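# Move the parcel from the cart into the desk letter tray

## Task

Take the parcel off the cart and place it in the letter tray on the desk so that all of it sits within the tray's walls. Then release it and move the robot away. The parcel must stay there without the robot supporting it, and the robot must not fall over or end up tilted.

## Robot and tools

ROBOT. A wheeled base with a central column, a tilting head and two six-joint arms (left and right), each ending in a two-finger gripper. Folded, it is 0.73 m long, 0.62 m wide, 1.88 m tall, with its front 0.40 m ahead of the column. The base drives straight or turns in place; it cannot move sideways. A loose object may occasionally get a brief push from outside.

FRAMES. Base frame: origin on the floor under the column, between the drive wheels; x forward, y left, z up. left_hand and right_hand are reported in this frame as the point where the fingers meet (tips reach 8 mm further). The hand's z axis points along the fingers, its y axis across the opening. The odometry frame is the base frame as it stood at the start; base_odometry counts wheel turns only, so slip shows up as travel. Heading is positive to the left, -3.142 to 3.142.

execute_actions. Arguments: "actions", a list holding one action or none (empty just reports state and images), and "cameras", a list drawn from cam_head_left, cam_head_right, cam_left_wrist, cam_right_wrist, nav_camera, all (omitted or null means all, [] means none). An action may contain:
- "base": exactly one key. translate_m is a relative drive in metres, -3 to 3, forward positive. rotate_rad is a relative turn in radians, -3.2 to 3.2, left (counter-clockwise from above) positive. Both count from where the base last measured itself.
- "joints": absolute targets by name, covering both arms in one dict. head_tilt_rad -0.61 to 1.308 (positive tilts down). For each arm (left_ and right_ prefixes): joint1_rad -2.879 to 2.879, joint2_rad 0 to 3.141, joint3_rad 0 to 3.019, joint4_rad -1.692 to 1.57, joint5_rad -1.57 to 1.57 (positive swings hand to robot's right), joint6_rad -2.094 to 2.094 (hand roll, clockwise seen from behind), gripper_m 0 to 0.093 (fingertip gap in metres).
- "speeds": optional caps for this action, translate_m 0.05 to 0.8 m/s, rotate_rad 0.1 to 1 rad/s (defaults are the maxima). Speeds do not slow arms. A base move needing over 8.667 s at its cap is refused.
Unknown keys or values outside range refuse the whole call. Motions in an action start together. Joints left out may still be driving toward earlier targets.

wait: "seconds", 0 to 10; commands nothing and returns state and images.
zoom_image: "camera" plus "region" [x0, y0, x1, y1] in pixels of that camera's latest full image, top-left origin, at most 504 by 504.
finished_scene: "scene" (integer) ends the scene once the goal holds; irreversible.

ARM GEOMETRY (approximate). With left joint1 at -1.57 or right joint1 at 1.57 and joints 5, 6 at 0, the arm lies in a forward vertical plane 0.23 m beside the column. Let a = j2 - 0.35, b = 1.05 + j2 - j3, c = b - j4 (c = 1.57 means fingers straight down). Hand point: ahead = 0.12 + 0.39 sin a + 0.38 cos b + 0.25 cos c; up = 1.46 + 0.39 cos a - 0.38 sin b - 0.25 sin c. Example: j2, j3, j4 = 0.93, 0.78, 0.14 gives 0.60 m ahead, 1.21 m up. Real hands usually land lower and nearer the column by up to 5 cm (about 12 cm when loaded); trust the reported hand position. Reach is about 1 m from the shoulder, no lower than 0.47 m up. Loads are carried best with fingers pointing down: up to 2 kg out to 0.6 m ahead, 1 kg to 0.8 m.

GRIPPER. Fingers 7 cm long; body 10 x 7 cm; wrist camera sticks out 11 cm on one side. To grasp, command an opening smaller than the object; "off_target" is then expected. A reported opening staying 0.002 m or more above target means something is held.

RESULT LINES. base_status and joint_status describe how each motion ended: "done" (within tolerance; for the base, wheels turned the full amount even if slipping), "off_target", "contact_stop" (base only, wheel stalled), "time_out", "not_followed". "joint command not followed" with a "cause:" line means a safety check withheld an arm's targets for getting too near the other arm or the body; back each joint that moved by at least 0.05 rad, or move the other arm away. on_its_own lists what you did not command; "held at" is a held target, not a position. turned_by_wheels vs turned_by_imu differing by over about 4% and 0.05 rad means collision or slip. base_tilt is in degrees (forward, right). motor_effort lists only left_wheel and right_wheel in percent, peak in brackets. wheel_motors_off = 1 means the drive has cut the wheels. Motor temperatures are listed per arm; MOTOR HOT appears from 85 °C, and at 100 °C that arm drops (OVER-TEMPERATURE FAULT). If one call reports a stop, later calls in the same reply are skipped.

CAMERAS. Head cameras sit 1.47 to 1.58 m up, looking down by about head_tilt_rad. Wrist cameras look along the fingers, tilted 0.62 rad toward the hand's +x; with fingers down and arm forward they look back toward the robot, so image-up means farther ahead. nav_camera is low at the base front.

AVOID. Small targets (under about 0.03 rad, 0.08 for joints 2, 3) may not move at all; approach contacts in 0.05 rad steps from your last target. A blocked arm keeps pushing and heats up; resend its current joint positions to relax it (a loaded arm sinks slightly each time). If the base stalls, back 0.05 m before turning. Table tops 0.30 to 1.20 m high can slide over the base and hit the column. Pushing hard for about 3 s cuts the wheels for 2 s. Never let the arms collide or press together. Avoid drops, slams and knocking things over.

Each tool is called after "Request:" in YAML: its name, and indented under it one key for each argument.

## Session

Request:
execute_actions:
  actions: []

Scene clock: 0.00 s.
Motor temperatures (°C, as the motors report them): left_arm=[22 20 19 18 19 20] | right_arm=[20 21 19 20 18 18]
base_odometry: x=+0.000 y=+0.000 heading=+0.000 (m, m, rad; odometry frame)
turned_by_wheels: +0.000 (rad since the last result)
turned_by_imu: +0.000 (rad since the last result)
base_tilt: forward=-0.3 right=-0.6 (deg)
base_status: not commanded
joint_positions: head_tilt_rad=+0.872 left_joint1_rad=-1.557 left_joint2_rad=+0.928 left_joint3_rad=+0.404 left_joint4_rad=-0.928 left_joint5_rad=-0.019 left_joint6_rad=-0.060 left_gripper_m=+0.094 right_joint1_rad=+1.563 right_joint2_rad=+0.874 right_joint3_rad=+0.414 right_joint4_rad=-0.947 right_joint5_rad=-0.003 right_joint6_rad=-0.089 right_gripper_m=+0.094
joint_status: not commanded
wheel_motors_off: 0
motor_effort: left_wheel=+1 right_wheel=+1 (%)
left_hand: x=+0.1382 y=+0.2307 z=+1.2487 quat_wxyz=(+0.447, +0.028, -0.894, -0.026) (m; base frame)
right_hand: x=+0.1522 y=-0.2265 z=+1.2515 quat_wxyz=(+0.427, +0.036, -0.903, -0.018) (m; base frame)
pictures: cam_head_left, cam_head_right, cam_left_wrist, cam_right_wrist, nav_camera
Images, in order (width x height): cam_head_left 672x504, cam_head_right 672x504, cam_left_wrist 616x616, cam_right_wrist 616x616, nav_camera 672x504.

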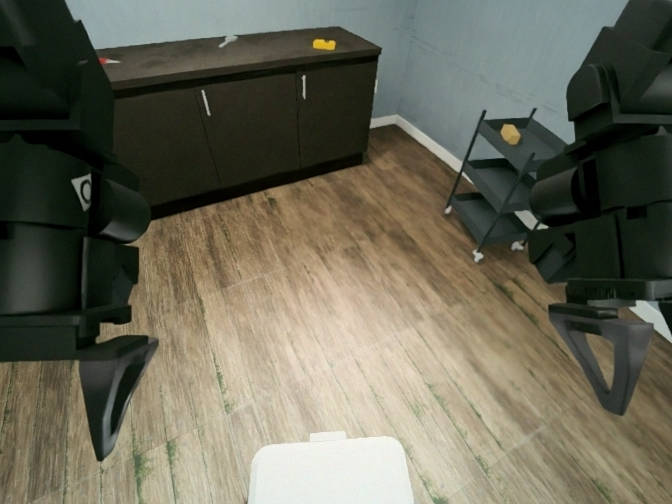

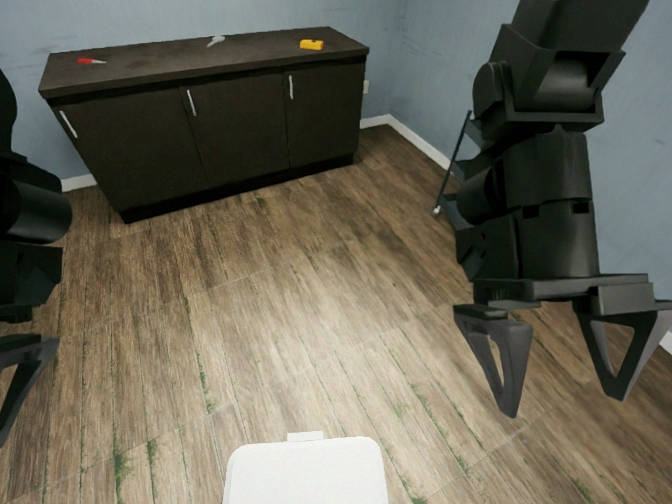

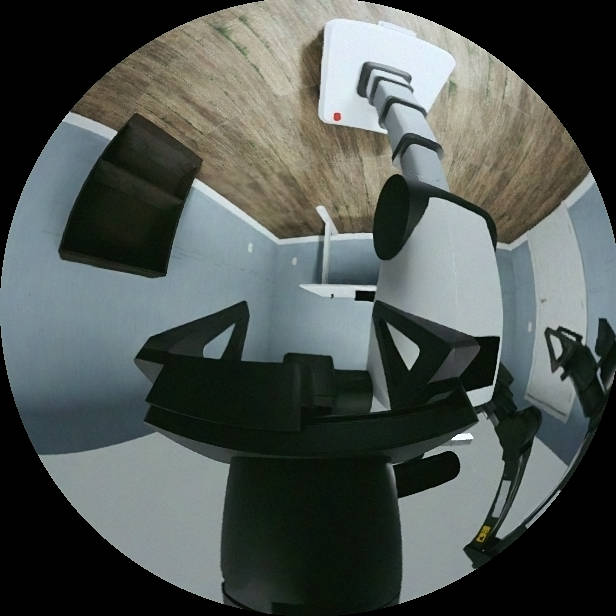

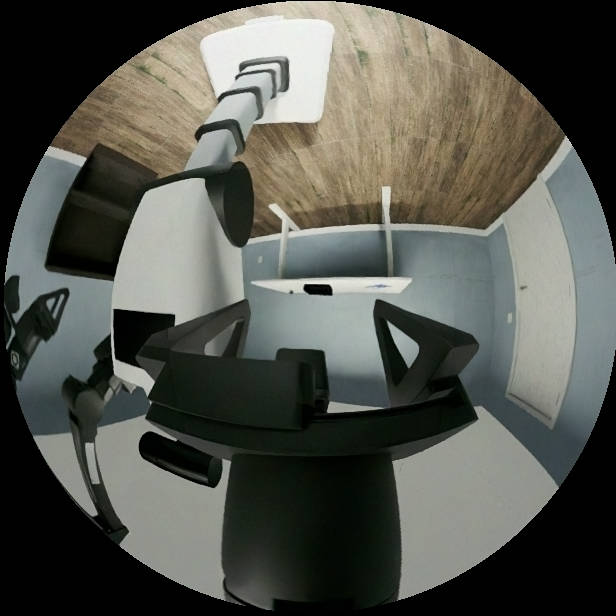

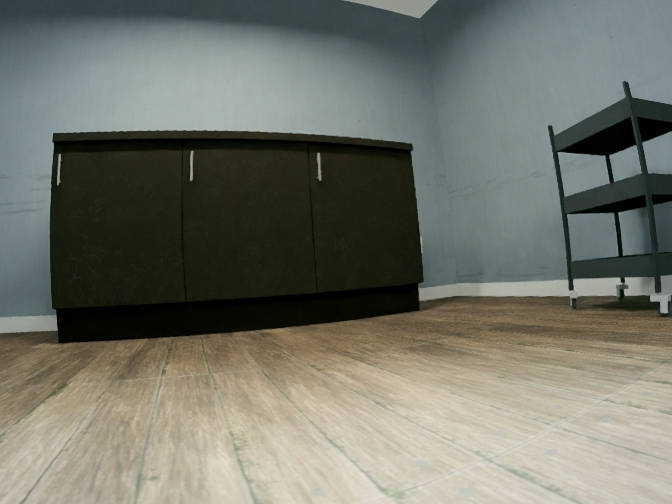

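Request:
zoom_image:
  camera: "cam_head_left"
  region: [430, 90, 590, 270]

Region (430, 90, 590, 270) of cam_head_left's 672x504 image, scaled by 2.800, with more detail than that image has.

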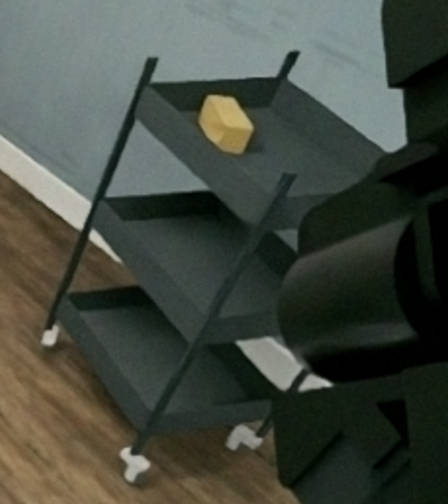

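Request:
execute_actions:
  actions:
    - {"base": {"translate_m": 1.0}}
  cameras: []

Request:
execute_actions:
  actions:
    - {"base": {"rotate_rad": -0.95}}
  cameras: ["cam_head_left", "cam_head_right", "nav_camera"]

Scene clock: 15.97 s.
Motor temperatures (°C, as the motors report them): left_arm=[22 20 19 18 19 20] | right_arm=[20 21 19 20 18 18]
base_odometry: x=+1.000 y=+0.000 heading=+0.000 (m, m, rad; odometry frame)
turned_by_wheels: +0.000 (rad since the last result)
turned_by_imu: +0.005 (rad since the last result)
base_tilt: forward=-0.3 right=-0.6 (deg)
base_status: done
joint_positions: head_tilt_rad=+0.872 left_joint1_rad=-1.557 left_joint2_rad=+0.928 left_joint3_rad=+0.405 left_joint4_rad=-0.928 left_joint5_rad=-0.019 left_joint6_rad=-0.060 left_gripper_m=+0.094 right_joint1_rad=+1.563 right_joint2_rad=+0.874 right_joint3_rad=+0.416 right_joint4_rad=-0.947 right_joint5_rad=-0.003 right_joint6_rad=-0.089 right_gripper_m=+0.094
joint_status: not commanded
wheel_motors_off: 0
motor_effort: left_wheel=+1(38) right_wheel=+0(46) (%)
left_hand: x=+0.1390 y=+0.2308 z=+1.2484 quat_wxyz=(+0.447, +0.028, -0.894, -0.026) (m; base frame)
right_hand: x=+0.1530 y=-0.2265 z=+1.2513 quat_wxyz=(+0.426, +0.036, -0.904, -0.018) (m; base frame)
pictures: none
No camera images: the call's "cameras" was empty. Leave "cameras" out to get every camera's image.

Scene clock: 18.50 s.
Motor temperatures (°C, as the motors report them): left_arm=[22 20 19 18 19 20] | right_arm=[20 21 19 20 18 18]
base_odometry: x=+1.000 y=+0.000 heading=-0.949 (m, m, rad; odometry frame)
turned_by_wheels: -0.949 (rad since the last result)
turned_by_imu: -0.952 (rad since the last result)
base_tilt: forward=-0.3 right=-0.6 (deg)
base_status: done
joint_positions: head_tilt_rad=+0.872 left_joint1_rad=-1.557 left_joint2_rad=+0.928 left_joint3_rad=+0.405 left_joint4_rad=-0.928 left_joint5_rad=-0.019 left_joint6_rad=-0.060 left_gripper_m=+0.094 right_joint1_rad=+1.563 right_joint2_rad=+0.874 right_joint3_rad=+0.416 right_joint4_rad=-0.947 right_joint5_rad=-0.003 right_joint6_rad=-0.089 right_gripper_m=+0.094
joint_status: not commanded
wheel_motors_off: 0
motor_effort: left_wheel=+4(36) right_wheel=-6(50) (%)
left_hand: x=+0.1390 y=+0.2308 z=+1.2484 quat_wxyz=(+0.447, +0.028, -0.894, -0.026) (m; base frame)
right_hand: x=+0.1530 y=-0.2265 z=+1.2513 quat_wxyz=(+0.426, +0.036, -0.904, -0.018) (m; base frame)
pictures: cam_head_left, cam_head_right, nav_camera
Images, in order (width x height): cam_head_left 672x504, cam_head_right 672x504, nav_camera 672x504.

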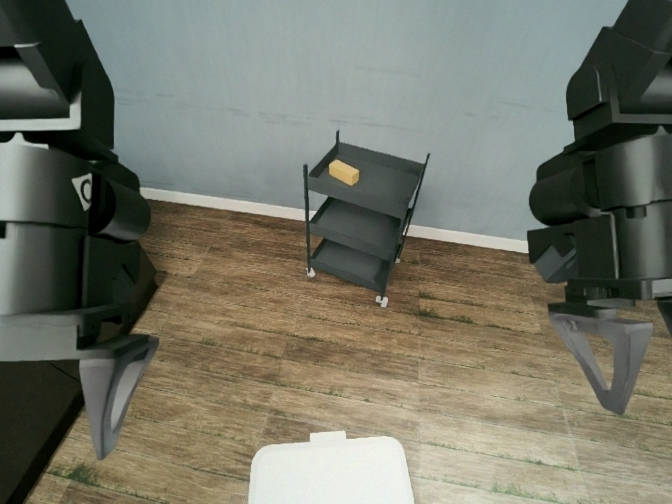

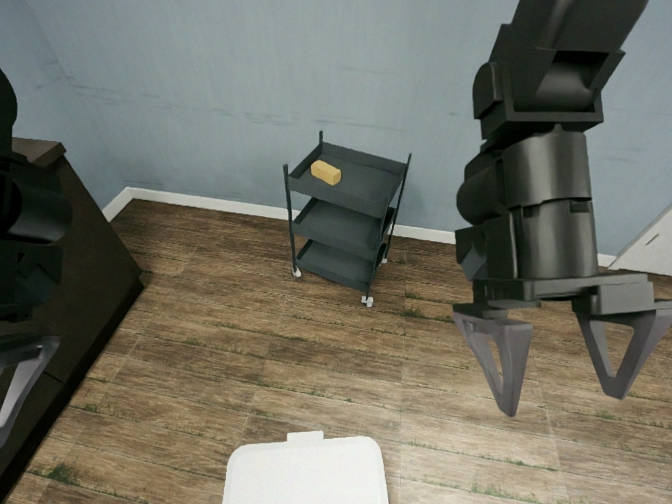

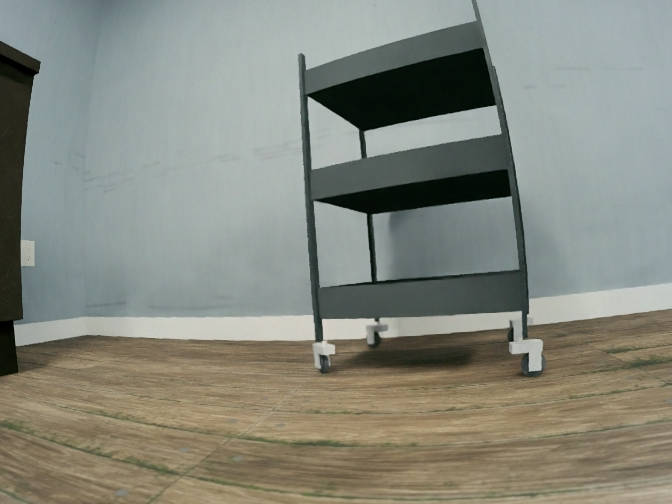

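Request:
execute_actions:
  actions:
    - {"base": {"rotate_rad": 0.11}, "joints": {"right_joint1_rad": 1.57, "right_joint2_rad": 1.68, "right_joint3_rad": 1.46, "right_joint4_rad": -0.3, "right_joint5_rad": 0, "right_joint6_rad": 0, "head_tilt_rad": 1.0}}
  cameras: []

Request:
execute_actions:
  actions:
    - {"base": {"translate_m": 0.5}}
  cameras: ["cam_head_left", "cam_head_right", "nav_camera", "cam_right_wrist"]

Scene clock: 39.53 s.
Motor temperatures (°C, as the motors report them): left_arm=[22 20 19 18 19 20] | right_arm=[20 21 19 20 18 18]
base_odometry: x=+1.000 y=+0.000 heading=-0.840 (m, m, rad; odometry frame)
turned_by_wheels: +0.109 (rad since the last result)
turned_by_imu: +0.111 (rad since the last result)
base_tilt: forward=-0.3 right=-0.5 (deg)
base_status: done
joint_positions: head_tilt_rad=+1.000 left_joint1_rad=-1.557 left_joint2_rad=+0.928 left_joint3_rad=+0.405 left_joint4_rad=-0.928 left_joint5_rad=-0.019 left_joint6_rad=-0.060 left_gripper_m=+0.094 right_joint1_rad=+1.563 right_joint2_rad=+1.676 right_joint3_rad=+1.459 right_joint4_rad=-0.305 right_joint5_rad=-0.002 right_joint6_rad=-0.006 right_gripper_m=+0.094
joint_status: all done
wheel_motors_off: 0
motor_effort: left_wheel=-7(22) right_wheel=+8(25) (%)
left_hand: x=+0.1390 y=+0.2308 z=+1.2484 quat_wxyz=(+0.447, +0.028, -0.894, -0.026) (m; base frame)
right_hand: x=+0.6134 y=-0.2304 z=+0.9382 quat_wxyz=(-0.001, +0.001, -1.000, +0.002) (m; base frame)
pictures: none
No camera images: the call's "cameras" was empty. Leave "cameras" out to get every camera's image.

Scene clock: 42.07 s.
Motor temperatures (°C, as the motors report them): left_arm=[22 20 19 18 19 20] | right_arm=[20 21 19 20 18 18]
base_odometry: x=+1.334 y=-0.373 heading=-0.841 (m, m, rad; odometry frame)
turned_by_wheels: -0.002 (rad since the last result)
turned_by_imu: +0.001 (rad since the last result)
base_tilt: forward=-0.3 right=-0.6 (deg)
base_status: done
joint_positions: head_tilt_rad=+1.001 left_joint1_rad=-1.557 left_joint2_rad=+0.928 left_joint3_rad=+0.405 left_joint4_rad=-0.928 left_joint5_rad=-0.019 left_joint6_rad=-0.060 left_gripper_m=+0.094 right_joint1_rad=+1.563 right_joint2_rad=+1.676 right_joint3_rad=+1.458 right_joint4_rad=-0.305 right_joint5_rad=-0.002 right_joint6_rad=-0.006 right_gripper_m=+0.094
joint_status: not commanded
wheel_motors_off: 0
motor_effort: left_wheel=-3(51) right_wheel=+2(63) (%)
left_hand: x=+0.1388 y=+0.2308 z=+1.2485 quat_wxyz=(+0.447, +0.028, -0.894, -0.026) (m; base frame)
right_hand: x=+0.6129 y=-0.2304 z=+0.9381 quat_wxyz=(-0.001, +0.001, -1.000, +0.002) (m; base frame)
pictures: cam_head_left, cam_head_right, cam_right_wrist, nav_camera
Images, in order (width x height): cam_head_left 672x504, cam_head_right 672x504, cam_right_wrist 616x616, nav_camera 672x504.

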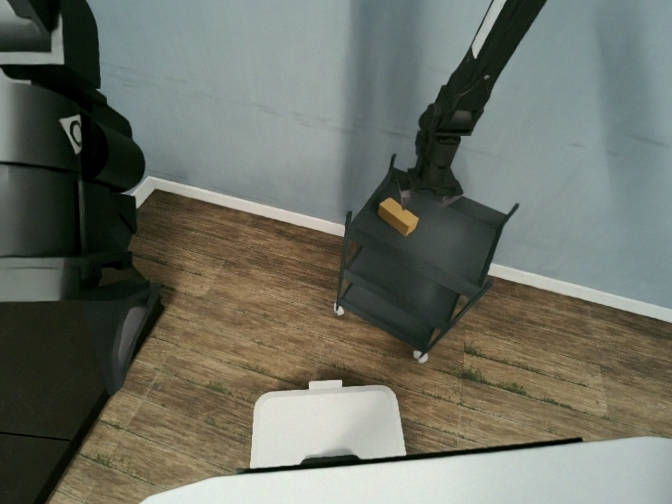

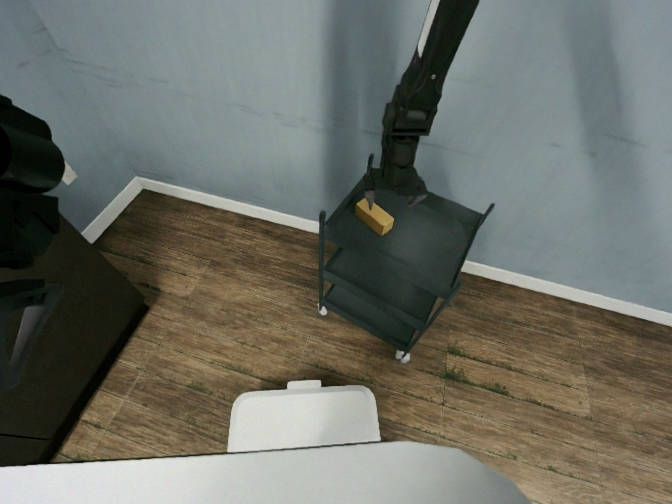

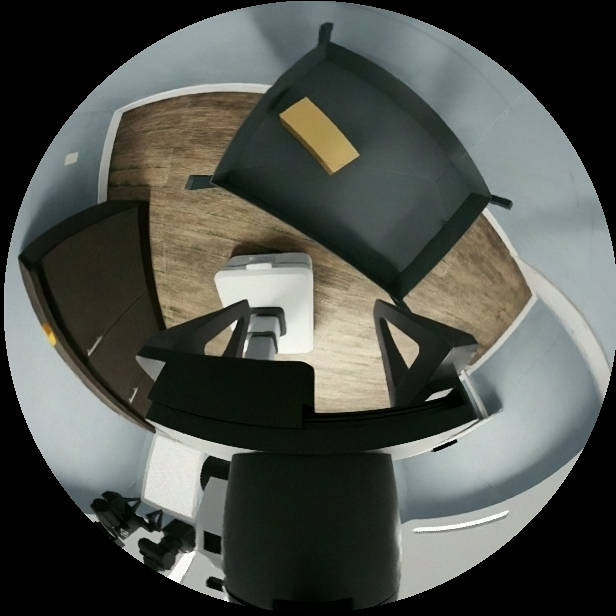

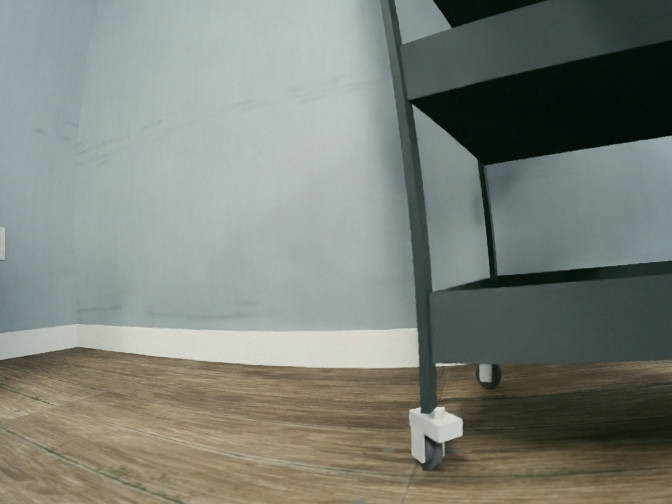

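Request:
execute_actions:
  actions:
    - {"base": {"translate_m": 0.14}, "joints": {"right_joint1_rad": 1.535, "right_joint2_rad": 1.93, "right_joint3_rad": 1.775, "right_joint4_rad": -0.363, "right_joint5_rad": 0, "right_joint6_rad": -0.67}}
  cameras: ["cam_head_left", "cam_right_wrist"]

Scene clock: 72.27 s.
Motor temperatures (°C, as the motors report them): left_arm=[22 21 19 18 19 20] | right_arm=[20 23 20 20 18 18]
base_odometry: x=+1.427 y=-0.477 heading=-0.843 (m, m, rad; odometry frame)
turned_by_wheels: -0.002 (rad since the last result)
turned_by_imu: +0.000 (rad since the last result)
base_tilt: forward=-0.3 right=-0.6 (deg)
base_status: done
joint_positions: head_tilt_rad=+1.001 left_joint1_rad=-1.557 left_joint2_rad=+0.928 left_joint3_rad=+0.404 left_joint4_rad=-0.928 left_joint5_rad=-0.019 left_joint6_rad=-0.060 left_gripper_m=+0.094 right_joint1_rad=+1.541 right_joint2_rad=+1.941 right_joint3_rad=+1.769 right_joint4_rad=-0.359 right_joint5_rad=-0.002 right_joint6_rad=-0.663 right_gripper_m=+0.094
joint_status: all done
wheel_motors_off: 0
motor_effort: left_wheel=-2(45) right_wheel=+2(40) (%)
left_hand: x=+0.1382 y=+0.2307 z=+1.2487 quat_wxyz=(+0.447, +0.028, -0.894, -0.026) (m; base frame)
right_hand: x=+0.6383 y=-0.2497 z=+0.8430 quat_wxyz=(+0.007, +0.318, -0.948, +0.010) (m; base frame)
pictures: cam_head_left, cam_right_wrist
Images, in order (width x height): cam_head_left 672x504, cam_right_wrist 616x616.

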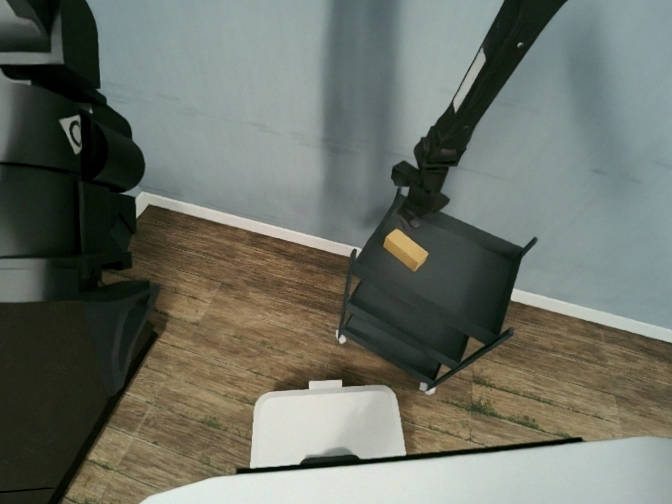

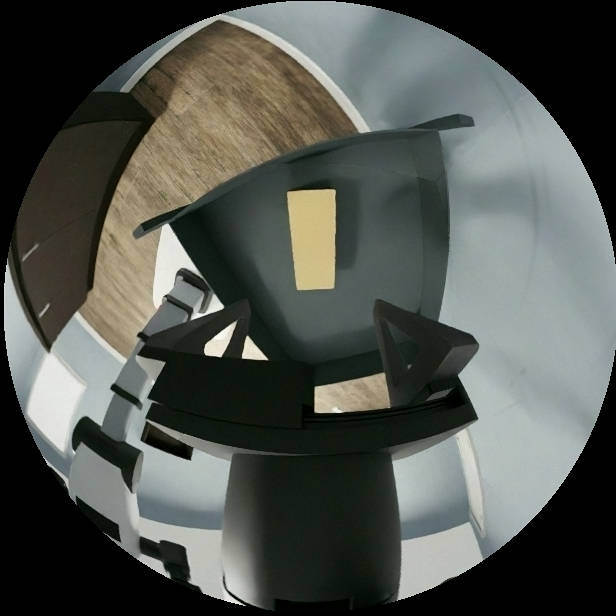

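Request:
execute_actions:
  actions:
    - {"joints": {"right_joint2_rad": 2.235, "right_joint3_rad": 2.145, "right_joint4_rad": -0.42}}
  cameras: ["cam_head_left", "cam_right_wrist"]

Scene clock: 79.50 s.
Motor temperatures (°C, as the motors report them): left_arm=[22 21 19 18 19 20] | right_arm=[20 23 20 20 18 18]
base_odometry: x=+1.427 y=-0.477 heading=-0.843 (m, m, rad; odometry frame)
turned_by_wheels: +0.000 (rad since the last result)
turned_by_imu: +0.001 (rad since the last result)
base_tilt: forward=-0.3 right=-0.5 (deg)
base_status: not commanded
joint_positions: head_tilt_rad=+1.001 left_joint1_rad=-1.557 left_joint2_rad=+0.928 left_joint3_rad=+0.404 left_joint4_rad=-0.928 left_joint5_rad=-0.019 left_joint6_rad=-0.060 left_gripper_m=+0.094 right_joint1_rad=+1.541 right_joint2_rad=+2.250 right_joint3_rad=+2.128 right_joint4_rad=-0.415 right_joint5_rad=-0.002 right_joint6_rad=-0.663 right_gripper_m=+0.094
joint_status: all done
wheel_motors_off: 0
motor_effort: left_wheel=-5(4) right_wheel=+2(2) (%)
left_hand: x=+0.1382 y=+0.2307 z=+1.2487 quat_wxyz=(+0.447, +0.028, -0.894, -0.026) (m; base frame)
right_hand: x=+0.6336 y=-0.2525 z=+0.7336 quat_wxyz=(+0.010, +0.318, -0.948, +0.009) (m; base frame)
pictures: cam_head_left, cam_right_wrist
Images, in order (width x height): cam_head_left 672x504, cam_right_wrist 616x616.

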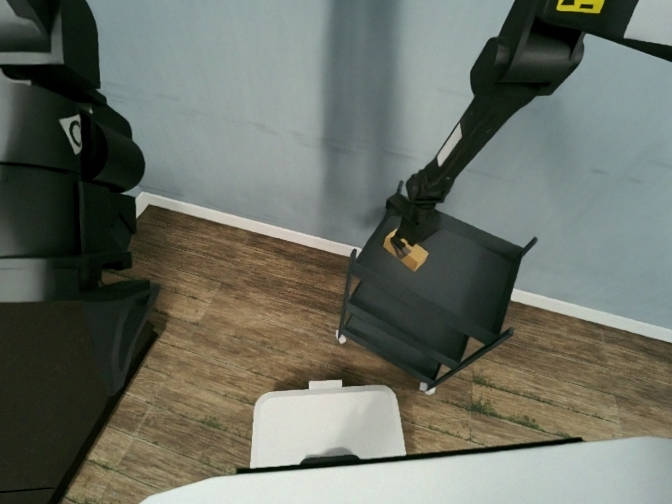

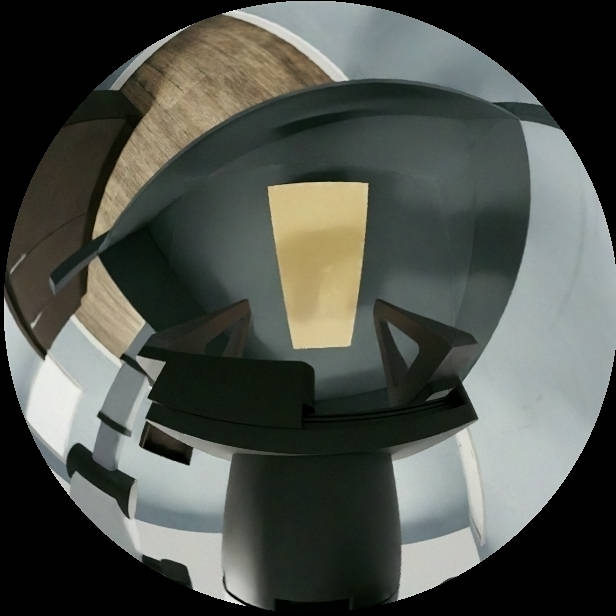

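Request:
execute_actions:
  actions:
    - {"joints": {"right_joint2_rad": 2.385, "right_joint3_rad": 2.386, "right_joint4_rad": -0.495}}
  cameras: ["cam_head_left", "cam_right_wrist"]

Scene clock: 88.30 s.
Motor temperatures (°C, as the motors report them): left_arm=[22 21 19 18 19 20] | right_arm=[20 23 20 20 18 18]
base_odometry: x=+1.427 y=-0.477 heading=-0.843 (m, m, rad; odometry frame)
turned_by_wheels: +0.000 (rad since the last result)
turned_by_imu: +0.001 (rad since the last result)
base_tilt: forward=-0.3 right=-0.6 (deg)
base_status: not commanded
joint_positions: head_tilt_rad=+1.001 left_joint1_rad=-1.557 left_joint2_rad=+0.928 left_joint3_rad=+0.404 left_joint4_rad=-0.928 left_joint5_rad=-0.019 left_joint6_rad=-0.060 left_gripper_m=+0.094 right_joint1_rad=+1.541 right_joint2_rad=+2.371 right_joint3_rad=+2.361 right_joint4_rad=-0.486 right_joint5_rad=-0.002 right_joint6_rad=-0.663 right_gripper_m=+0.094
joint_status: all done
wheel_motors_off: 0
motor_effort: left_wheel=-2(5) right_wheel=+2(2) (%)
left_hand: x=+0.1382 y=+0.2307 z=+1.2487 quat_wxyz=(+0.447, +0.028, -0.894, -0.026) (m; base frame)
right_hand: x=+0.6640 y=-0.2536 z=+0.7094 quat_wxyz=(-0.009, +0.318, -0.948, +0.016) (m; base frame)
pictures: cam_head_left, cam_right_wrist
Images, in order (width x height): cam_head_left 672x504, cam_right_wrist 616x616.

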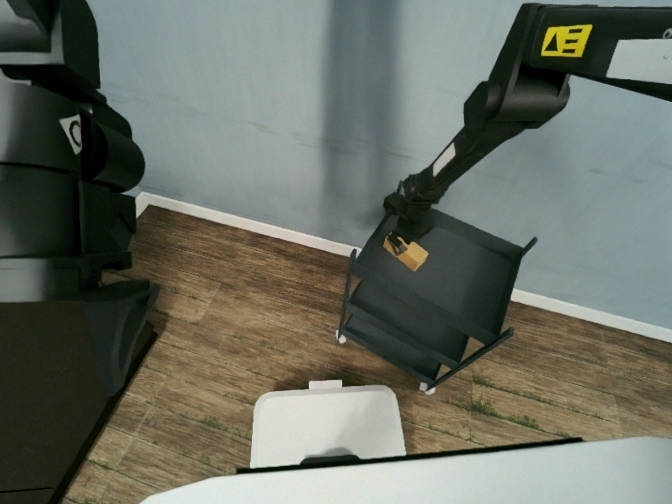

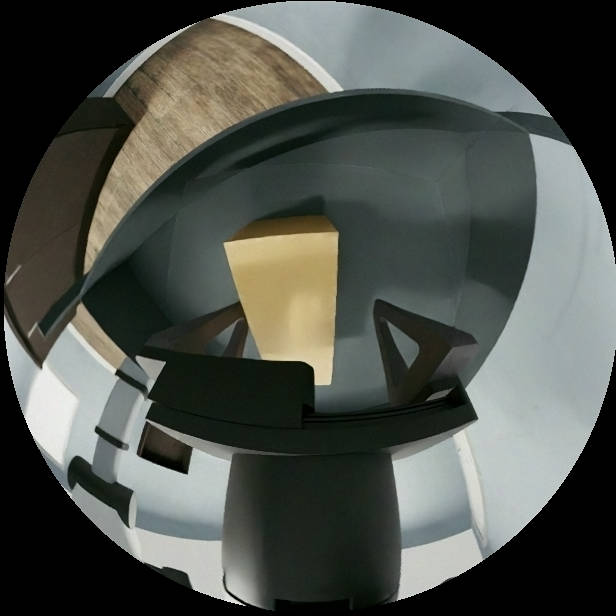

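Request:
execute_actions:
  actions:
    - {"joints": {"right_joint2_rad": 2.415, "right_joint3_rad": 2.386, "right_joint4_rad": -0.495}}
  cameras: ["cam_right_wrist"]

Scene clock: 91.40 s.
Motor temperatures (°C, as the motors report them): left_arm=[22 21 19 18 19 20] | right_arm=[20 23 20 20 18 18]
base_odometry: x=+1.427 y=-0.477 heading=-0.843 (m, m, rad; odometry frame)
turned_by_wheels: +0.000 (rad since the last result)
turned_by_imu: +0.001 (rad since the last result)
base_tilt: forward=-0.3 right=-0.6 (deg)
base_status: not commanded
joint_positions: head_tilt_rad=+1.001 left_joint1_rad=-1.557 left_joint2_rad=+0.928 left_joint3_rad=+0.404 left_joint4_rad=-0.928 left_joint5_rad=-0.019 left_joint6_rad=-0.060 left_gripper_m=+0.094 right_joint1_rad=+1.541 right_joint2_rad=+2.393 right_joint3_rad=+2.366 right_joint4_rad=-0.486 right_joint5_rad=-0.002 right_joint6_rad=-0.663 right_gripper_m=+0.094
joint_status: all done
wheel_motors_off: 0
motor_effort: left_wheel=-2(2) right_wheel=+1(2) (%)
left_hand: x=+0.1382 y=+0.2307 z=+1.2487 quat_wxyz=(+0.447, +0.028, -0.894, -0.026) (m; base frame)
right_hand: x=+0.6503 y=-0.2536 z=+0.6987 quat_wxyz=(-0.001, +0.318, -0.948, +0.013) (m; base frame)
pictures: cam_right_wrist
Images, in order (width x height): cam_right_wrist 616x616.

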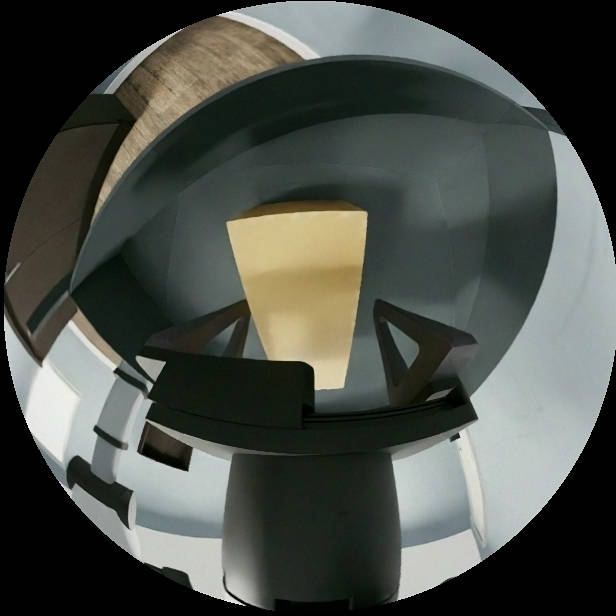

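Request:
execute_actions:
  actions:
    - {"joints": {"right_gripper_m": 0.02}}
  cameras: ["cam_right_wrist"]

Scene clock: 93.50 s.
Motor temperatures (°C, as the motors report them): left_arm=[22 21 19 18 19 20] | right_arm=[20 23 20 20 18 18]
base_odometry: x=+1.427 y=-0.477 heading=-0.843 (m, m, rad; odometry frame)
turned_by_wheels: +0.000 (rad since the last result)
turned_by_imu: +0.001 (rad since the last result)
base_tilt: forward=-0.3 right=-0.5 (deg)
base_status: not commanded
joint_positions: head_tilt_rad=+1.001 left_joint1_rad=-1.557 left_joint2_rad=+0.928 left_joint3_rad=+0.404 left_joint4_rad=-0.928 left_joint5_rad=-0.019 left_joint6_rad=-0.060 left_gripper_m=+0.094 right_joint1_rad=+1.541 right_joint2_rad=+2.393 right_joint3_rad=+2.366 right_joint4_rad=-0.486 right_joint5_rad=-0.001 right_joint6_rad=-0.663 right_gripper_m=+0.051
joint_status: right_gripper_m off_target (ended at +0.051, target +0.020)
wheel_motors_off: 0
motor_effort: left_wheel=-3(4) right_wheel=+2(2) (%)
left_hand: x=+0.1382 y=+0.2307 z=+1.2487 quat_wxyz=(+0.447, +0.028, -0.894, -0.026) (m; base frame)
right_hand: x=+0.6502 y=-0.2538 z=+0.6987 quat_wxyz=(-0.001, +0.319, -0.948, +0.014) (m; base frame)
pictures: cam_right_wrist
Images, in order (width x height): cam_right_wrist 616x616.

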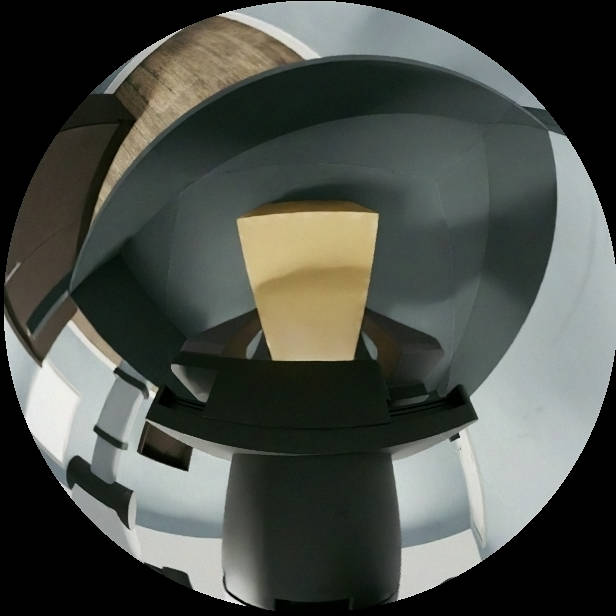

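Request:
execute_actions:
  actions:
    - {"joints": {"right_joint2_rad": 1.93, "right_joint3_rad": 1.79, "right_joint4_rad": -0.363}}
  cameras: ["cam_right_wrist", "cam_head_left"]

Scene clock: 97.53 s.
Motor temperatures (°C, as the motors report them): left_arm=[22 21 19 18 19 20] | right_arm=[20 23 20 20 18 18]
base_odometry: x=+1.427 y=-0.477 heading=-0.843 (m, m, rad; odometry frame)
turned_by_wheels: +0.000 (rad since the last result)
turned_by_imu: +0.001 (rad since the last result)
base_tilt: forward=-0.3 right=-0.6 (deg)
base_status: not commanded
joint_positions: head_tilt_rad=+1.001 left_joint1_rad=-1.557 left_joint2_rad=+0.928 left_joint3_rad=+0.404 left_joint4_rad=-0.928 left_joint5_rad=-0.019 left_joint6_rad=-0.060 left_gripper_m=+0.094 right_joint1_rad=+1.541 right_joint2_rad=+1.920 right_joint3_rad=+1.788 right_joint4_rad=-0.366 right_joint5_rad=-0.001 right_joint6_rad=-0.663 right_gripper_m=+0.051
joint_status: all done
wheel_motors_off: 0
motor_effort: left_wheel=-2(2) right_wheel=+3(2) (%)
left_hand: x=+0.1382 y=+0.2307 z=+1.2487 quat_wxyz=(+0.447, +0.028, -0.894, -0.026) (m; base frame)
right_hand: x=+0.6601 y=-0.2498 z=+0.8562 quat_wxyz=(-0.008, +0.319, -0.948, +0.016) (m; base frame)
pictures: cam_head_left, cam_right_wrist
Images, in order (width x height): cam_head_left 672x504, cam_right_wrist 616x616.

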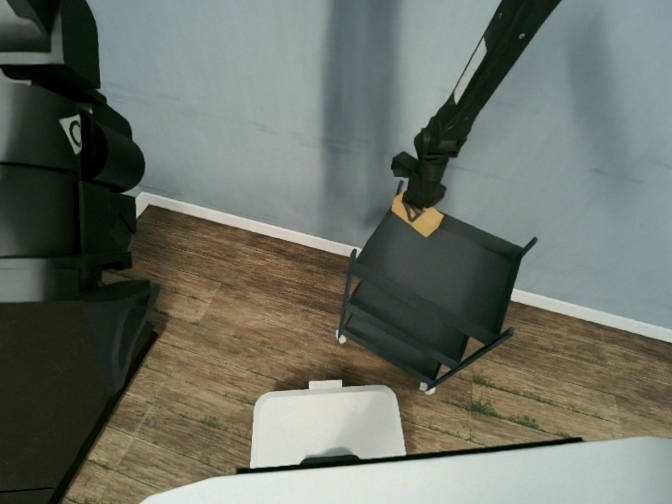

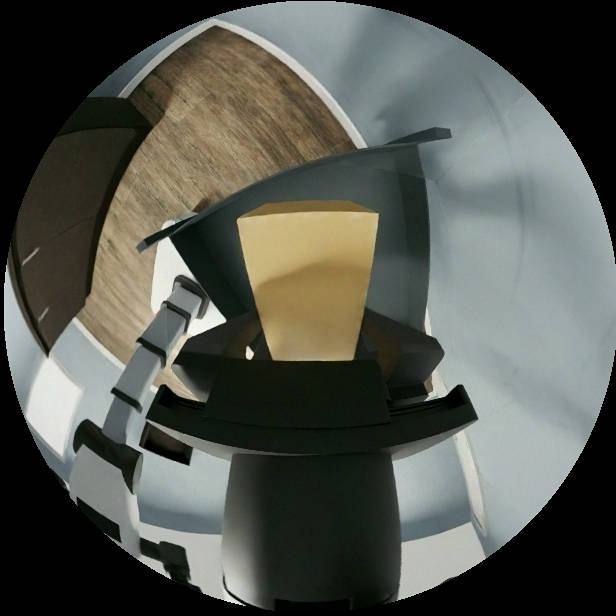

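Request:
execute_actions:
  actions:
    - {"base": {"translate_m": -0.2}, "joints": {"right_joint1_rad": 1.57, "right_joint2_rad": 0.916, "right_joint3_rad": 0.863, "right_joint4_rad": -0.468, "right_joint6_rad": 0, "head_tilt_rad": 0.45}}
  cameras: []

Request:
execute_actions:
  actions:
    - {"base": {"rotate_rad": -2.2}}
  cameras: ["cam_head_left", "cam_head_right", "nav_camera"]

Scene clock: 112.77 s.
Motor temperatures (°C, as the motors report them): left_arm=[22 21 19 18 19 20] | right_arm=[20 23 20 20 18 18]
base_odometry: x=+1.294 y=-0.328 heading=-0.843 (m, m, rad; odometry frame)
turned_by_wheels: +0.000 (rad since the last result)
turned_by_imu: +0.000 (rad since the last result)
base_tilt: forward=-0.3 right=-0.6 (deg)
base_status: done
joint_positions: head_tilt_rad=+0.468 left_joint1_rad=-1.557 left_joint2_rad=+0.928 left_joint3_rad=+0.400 left_joint4_rad=-0.928 left_joint5_rad=-0.019 left_joint6_rad=-0.060 left_gripper_m=+0.094 right_joint1_rad=+1.566 right_joint2_rad=+0.927 right_joint3_rad=+0.850 right_joint4_rad=-0.466 right_joint5_rad=-0.001 right_joint6_rad=-0.006 right_gripper_m=+0.051
joint_status: all done
wheel_motors_off: 0
motor_effort: left_wheel=+0(37) right_wheel=-1(43) (%)
left_hand: x=+0.1362 y=+0.2307 z=+1.2495 quat_wxyz=(+0.449, +0.028, -0.893, -0.026) (m; base frame)
right_hand: x=+0.4950 y=-0.2273 z=+1.1874 quat_wxyz=(+0.010, +0.002, -1.000, +0.001) (m; base frame)
pictures: none
No camera images: the call's "cameras" was empty. Leave "cameras" out to get every camera's image.

Scene clock: 116.57 s.
Motor temperatures (°C, as the motors report them): left_arm=[22 21 19 18 19 20] | right_arm=[20 23 20 20 18 18]
base_odometry: x=+1.294 y=-0.328 heading=-3.042 (m, m, rad; odometry frame)
turned_by_wheels: -2.199 (rad since the last result)
turned_by_imu: -2.210 (rad since the last result)
base_tilt: forward=-0.3 right=-0.6 (deg)
base_status: done
joint_positions: head_tilt_rad=+0.468 left_joint1_rad=-1.557 left_joint2_rad=+0.928 left_joint3_rad=+0.400 left_joint4_rad=-0.928 left_joint5_rad=-0.019 left_joint6_rad=-0.060 left_gripper_m=+0.094 right_joint1_rad=+1.566 right_joint2_rad=+0.927 right_joint3_rad=+0.850 right_joint4_rad=-0.466 right_joint5_rad=-0.001 right_joint6_rad=-0.006 right_gripper_m=+0.051
joint_status: not commanded
wheel_motors_off: 0
motor_effort: left_wheel=+6(26) right_wheel=-6(42) (%)
left_hand: x=+0.1362 y=+0.2307 z=+1.2495 quat_wxyz=(+0.449, +0.028, -0.893, -0.026) (m; base frame)
right_hand: x=+0.4950 y=-0.2273 z=+1.1874 quat_wxyz=(+0.010, +0.002, -1.000, +0.001) (m; base frame)
pictures: cam_head_left, cam_head_right, nav_camera
Images, in order (width x height): cam_head_left 672x504, cam_head_right 672x504, nav_camera 672x504.

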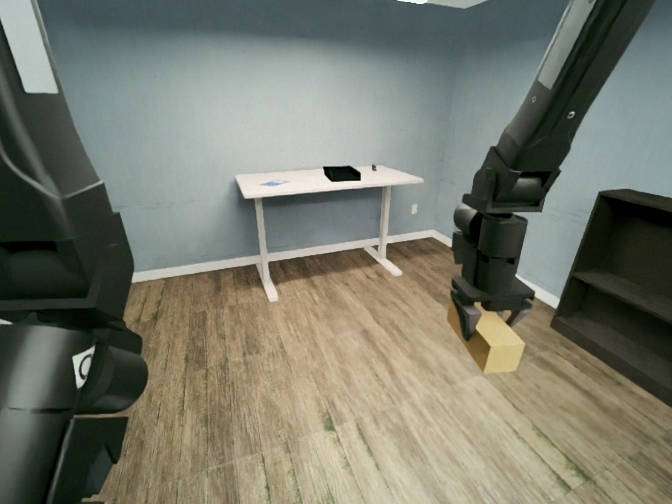

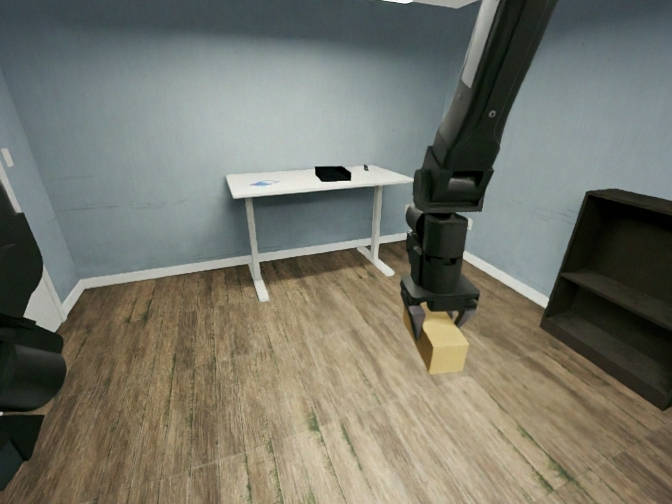

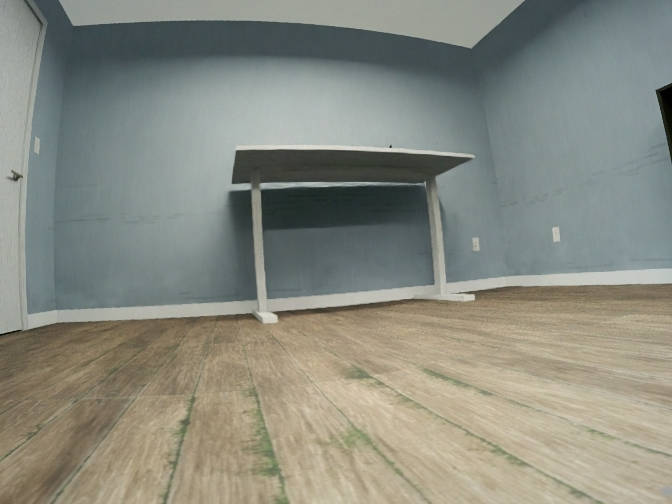

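Request:
execute_actions:
  actions:
    - {"base": {"translate_m": 1.8}, "joints": {"head_tilt_rad": 0.7}}
  cameras: ["cam_head_left", "cam_head_right", "nav_camera", "cam_right_wrist"]

Scene clock: 124.63 s.
Motor temperatures (°C, as the motors report them): left_arm=[22 21 19 18 19 20] | right_arm=[20 23 20 20 18 18]
base_odometry: x=-0.497 y=-0.506 heading=-3.042 (m, m, rad; odometry frame)
turned_by_wheels: +0.000 (rad since the last result)
turned_by_imu: +0.008 (rad since the last result)
base_tilt: forward=-0.3 right=-0.6 (deg)
base_status: done
joint_positions: head_tilt_rad=+0.703 left_joint1_rad=-1.557 left_joint2_rad=+0.928 left_joint3_rad=+0.402 left_joint4_rad=-0.928 left_joint5_rad=-0.019 left_joint6_rad=-0.060 left_gripper_m=+0.094 right_joint1_rad=+1.566 right_joint2_rad=+0.927 right_joint3_rad=+0.851 right_joint4_rad=-0.466 right_joint5_rad=-0.001 right_joint6_rad=-0.006 right_gripper_m=+0.051
joint_status: all done
wheel_motors_off: 0
motor_effort: left_wheel=+0(58) right_wheel=+0(50) (%)
left_hand: x=+0.1374 y=+0.2307 z=+1.2490 quat_wxyz=(+0.448, +0.028, -0.893, -0.026) (m; base frame)
right_hand: x=+0.4957 y=-0.2273 z=+1.1875 quat_wxyz=(+0.009, +0.002, -1.000, +0.001) (m; base frame)
pictures: cam_head_left, cam_head_right, cam_right_wrist, nav_camera
Images, in order (width x height): cam_head_left 672x504, cam_head_right 672x504, cam_right_wrist 616x616, nav_camera 672x504.

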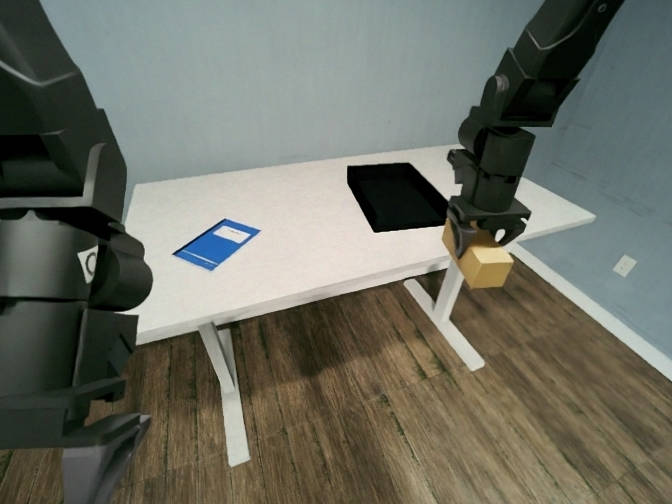

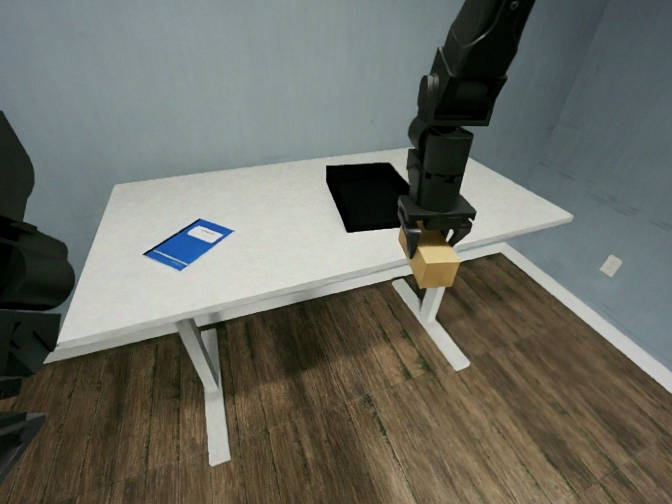

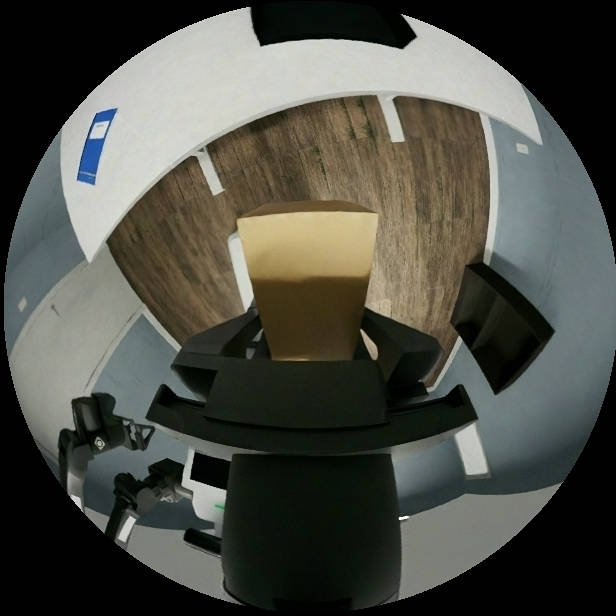

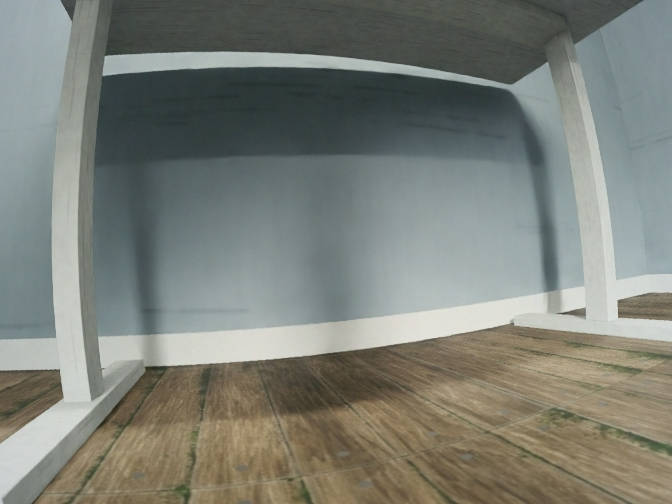

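Request:
zoom_image:
  camera: "cam_head_left"
  region: [330, 140, 480, 250]

Region (330, 140, 480, 250) of cam_head_left's 672x504 image, scaled by 3.360, with more detail than that image has; it fills the top 370 rows of this view, and the rest is white.

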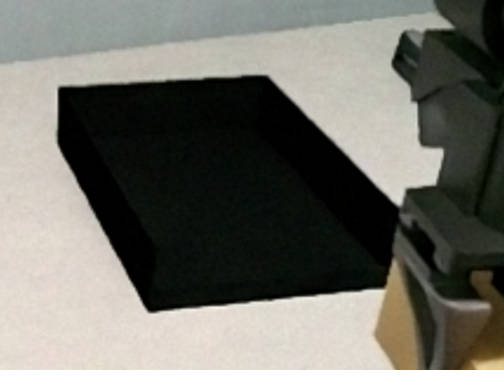

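Request:
execute_actions:
  actions:
    - {"base": {"translate_m": 0.4}, "joints": {"right_joint2_rad": 1.32, "right_joint3_rad": 1.49, "right_joint4_rad": -0.675, "right_joint6_rad": -0.17, "head_tilt_rad": 0.8}}
  cameras: ["cam_head_left", "cam_right_wrist"]

Scene clock: 139.60 s.
Motor temperatures (°C, as the motors report them): left_arm=[22 21 19 18 19 20] | right_arm=[20 23 20 20 18 18]
base_odometry: x=-0.895 y=-0.546 heading=-3.042 (m, m, rad; odometry frame)
turned_by_wheels: +0.000 (rad since the last result)
turned_by_imu: +0.003 (rad since the last result)
base_tilt: forward=-0.3 right=-0.5 (deg)
base_status: done
joint_positions: head_tilt_rad=+0.802 left_joint1_rad=-1.557 left_joint2_rad=+0.928 left_joint3_rad=+0.404 left_joint4_rad=-0.928 left_joint5_rad=-0.019 left_joint6_rad=-0.060 left_gripper_m=+0.094 right_joint1_rad=+1.566 right_joint2_rad=+1.336 right_joint3_rad=+1.483 right_joint4_rad=-0.671 right_joint5_rad=-0.001 right_joint6_rad=-0.164 right_gripper_m=+0.051
joint_status: all done
wheel_motors_off: 0
motor_effort: left_wheel=+1(37) right_wheel=+0(33) (%)
left_hand: x=+0.1382 y=+0.2307 z=+1.2487 quat_wxyz=(+0.447, +0.028, -0.894, -0.026) (m; base frame)
right_hand: x=+0.6831 y=-0.2281 z=+1.1225 quat_wxyz=(+0.000, +0.081, -0.997, +0.002) (m; base frame)
pictures: cam_head_left, cam_right_wrist
Images, in order (width x height): cam_head_left 672x504, cam_right_wrist 616x616.

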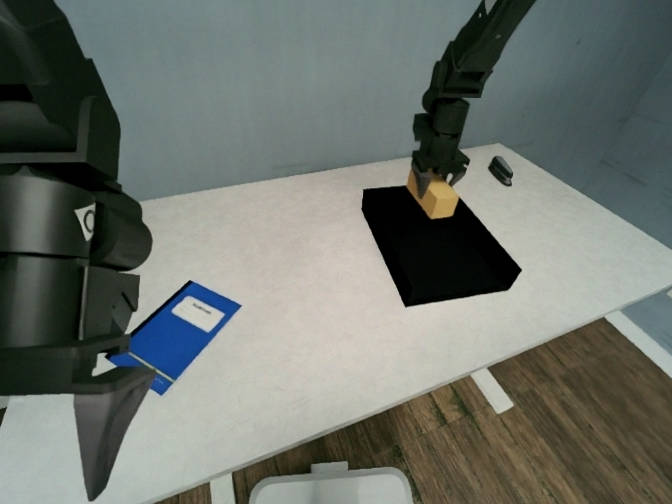

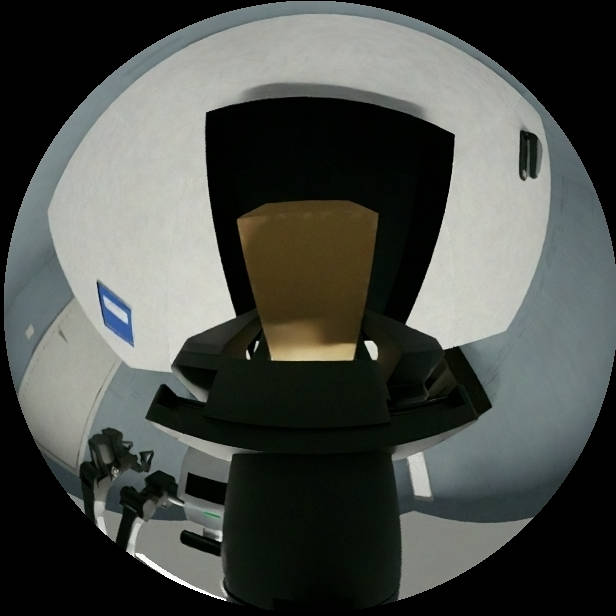

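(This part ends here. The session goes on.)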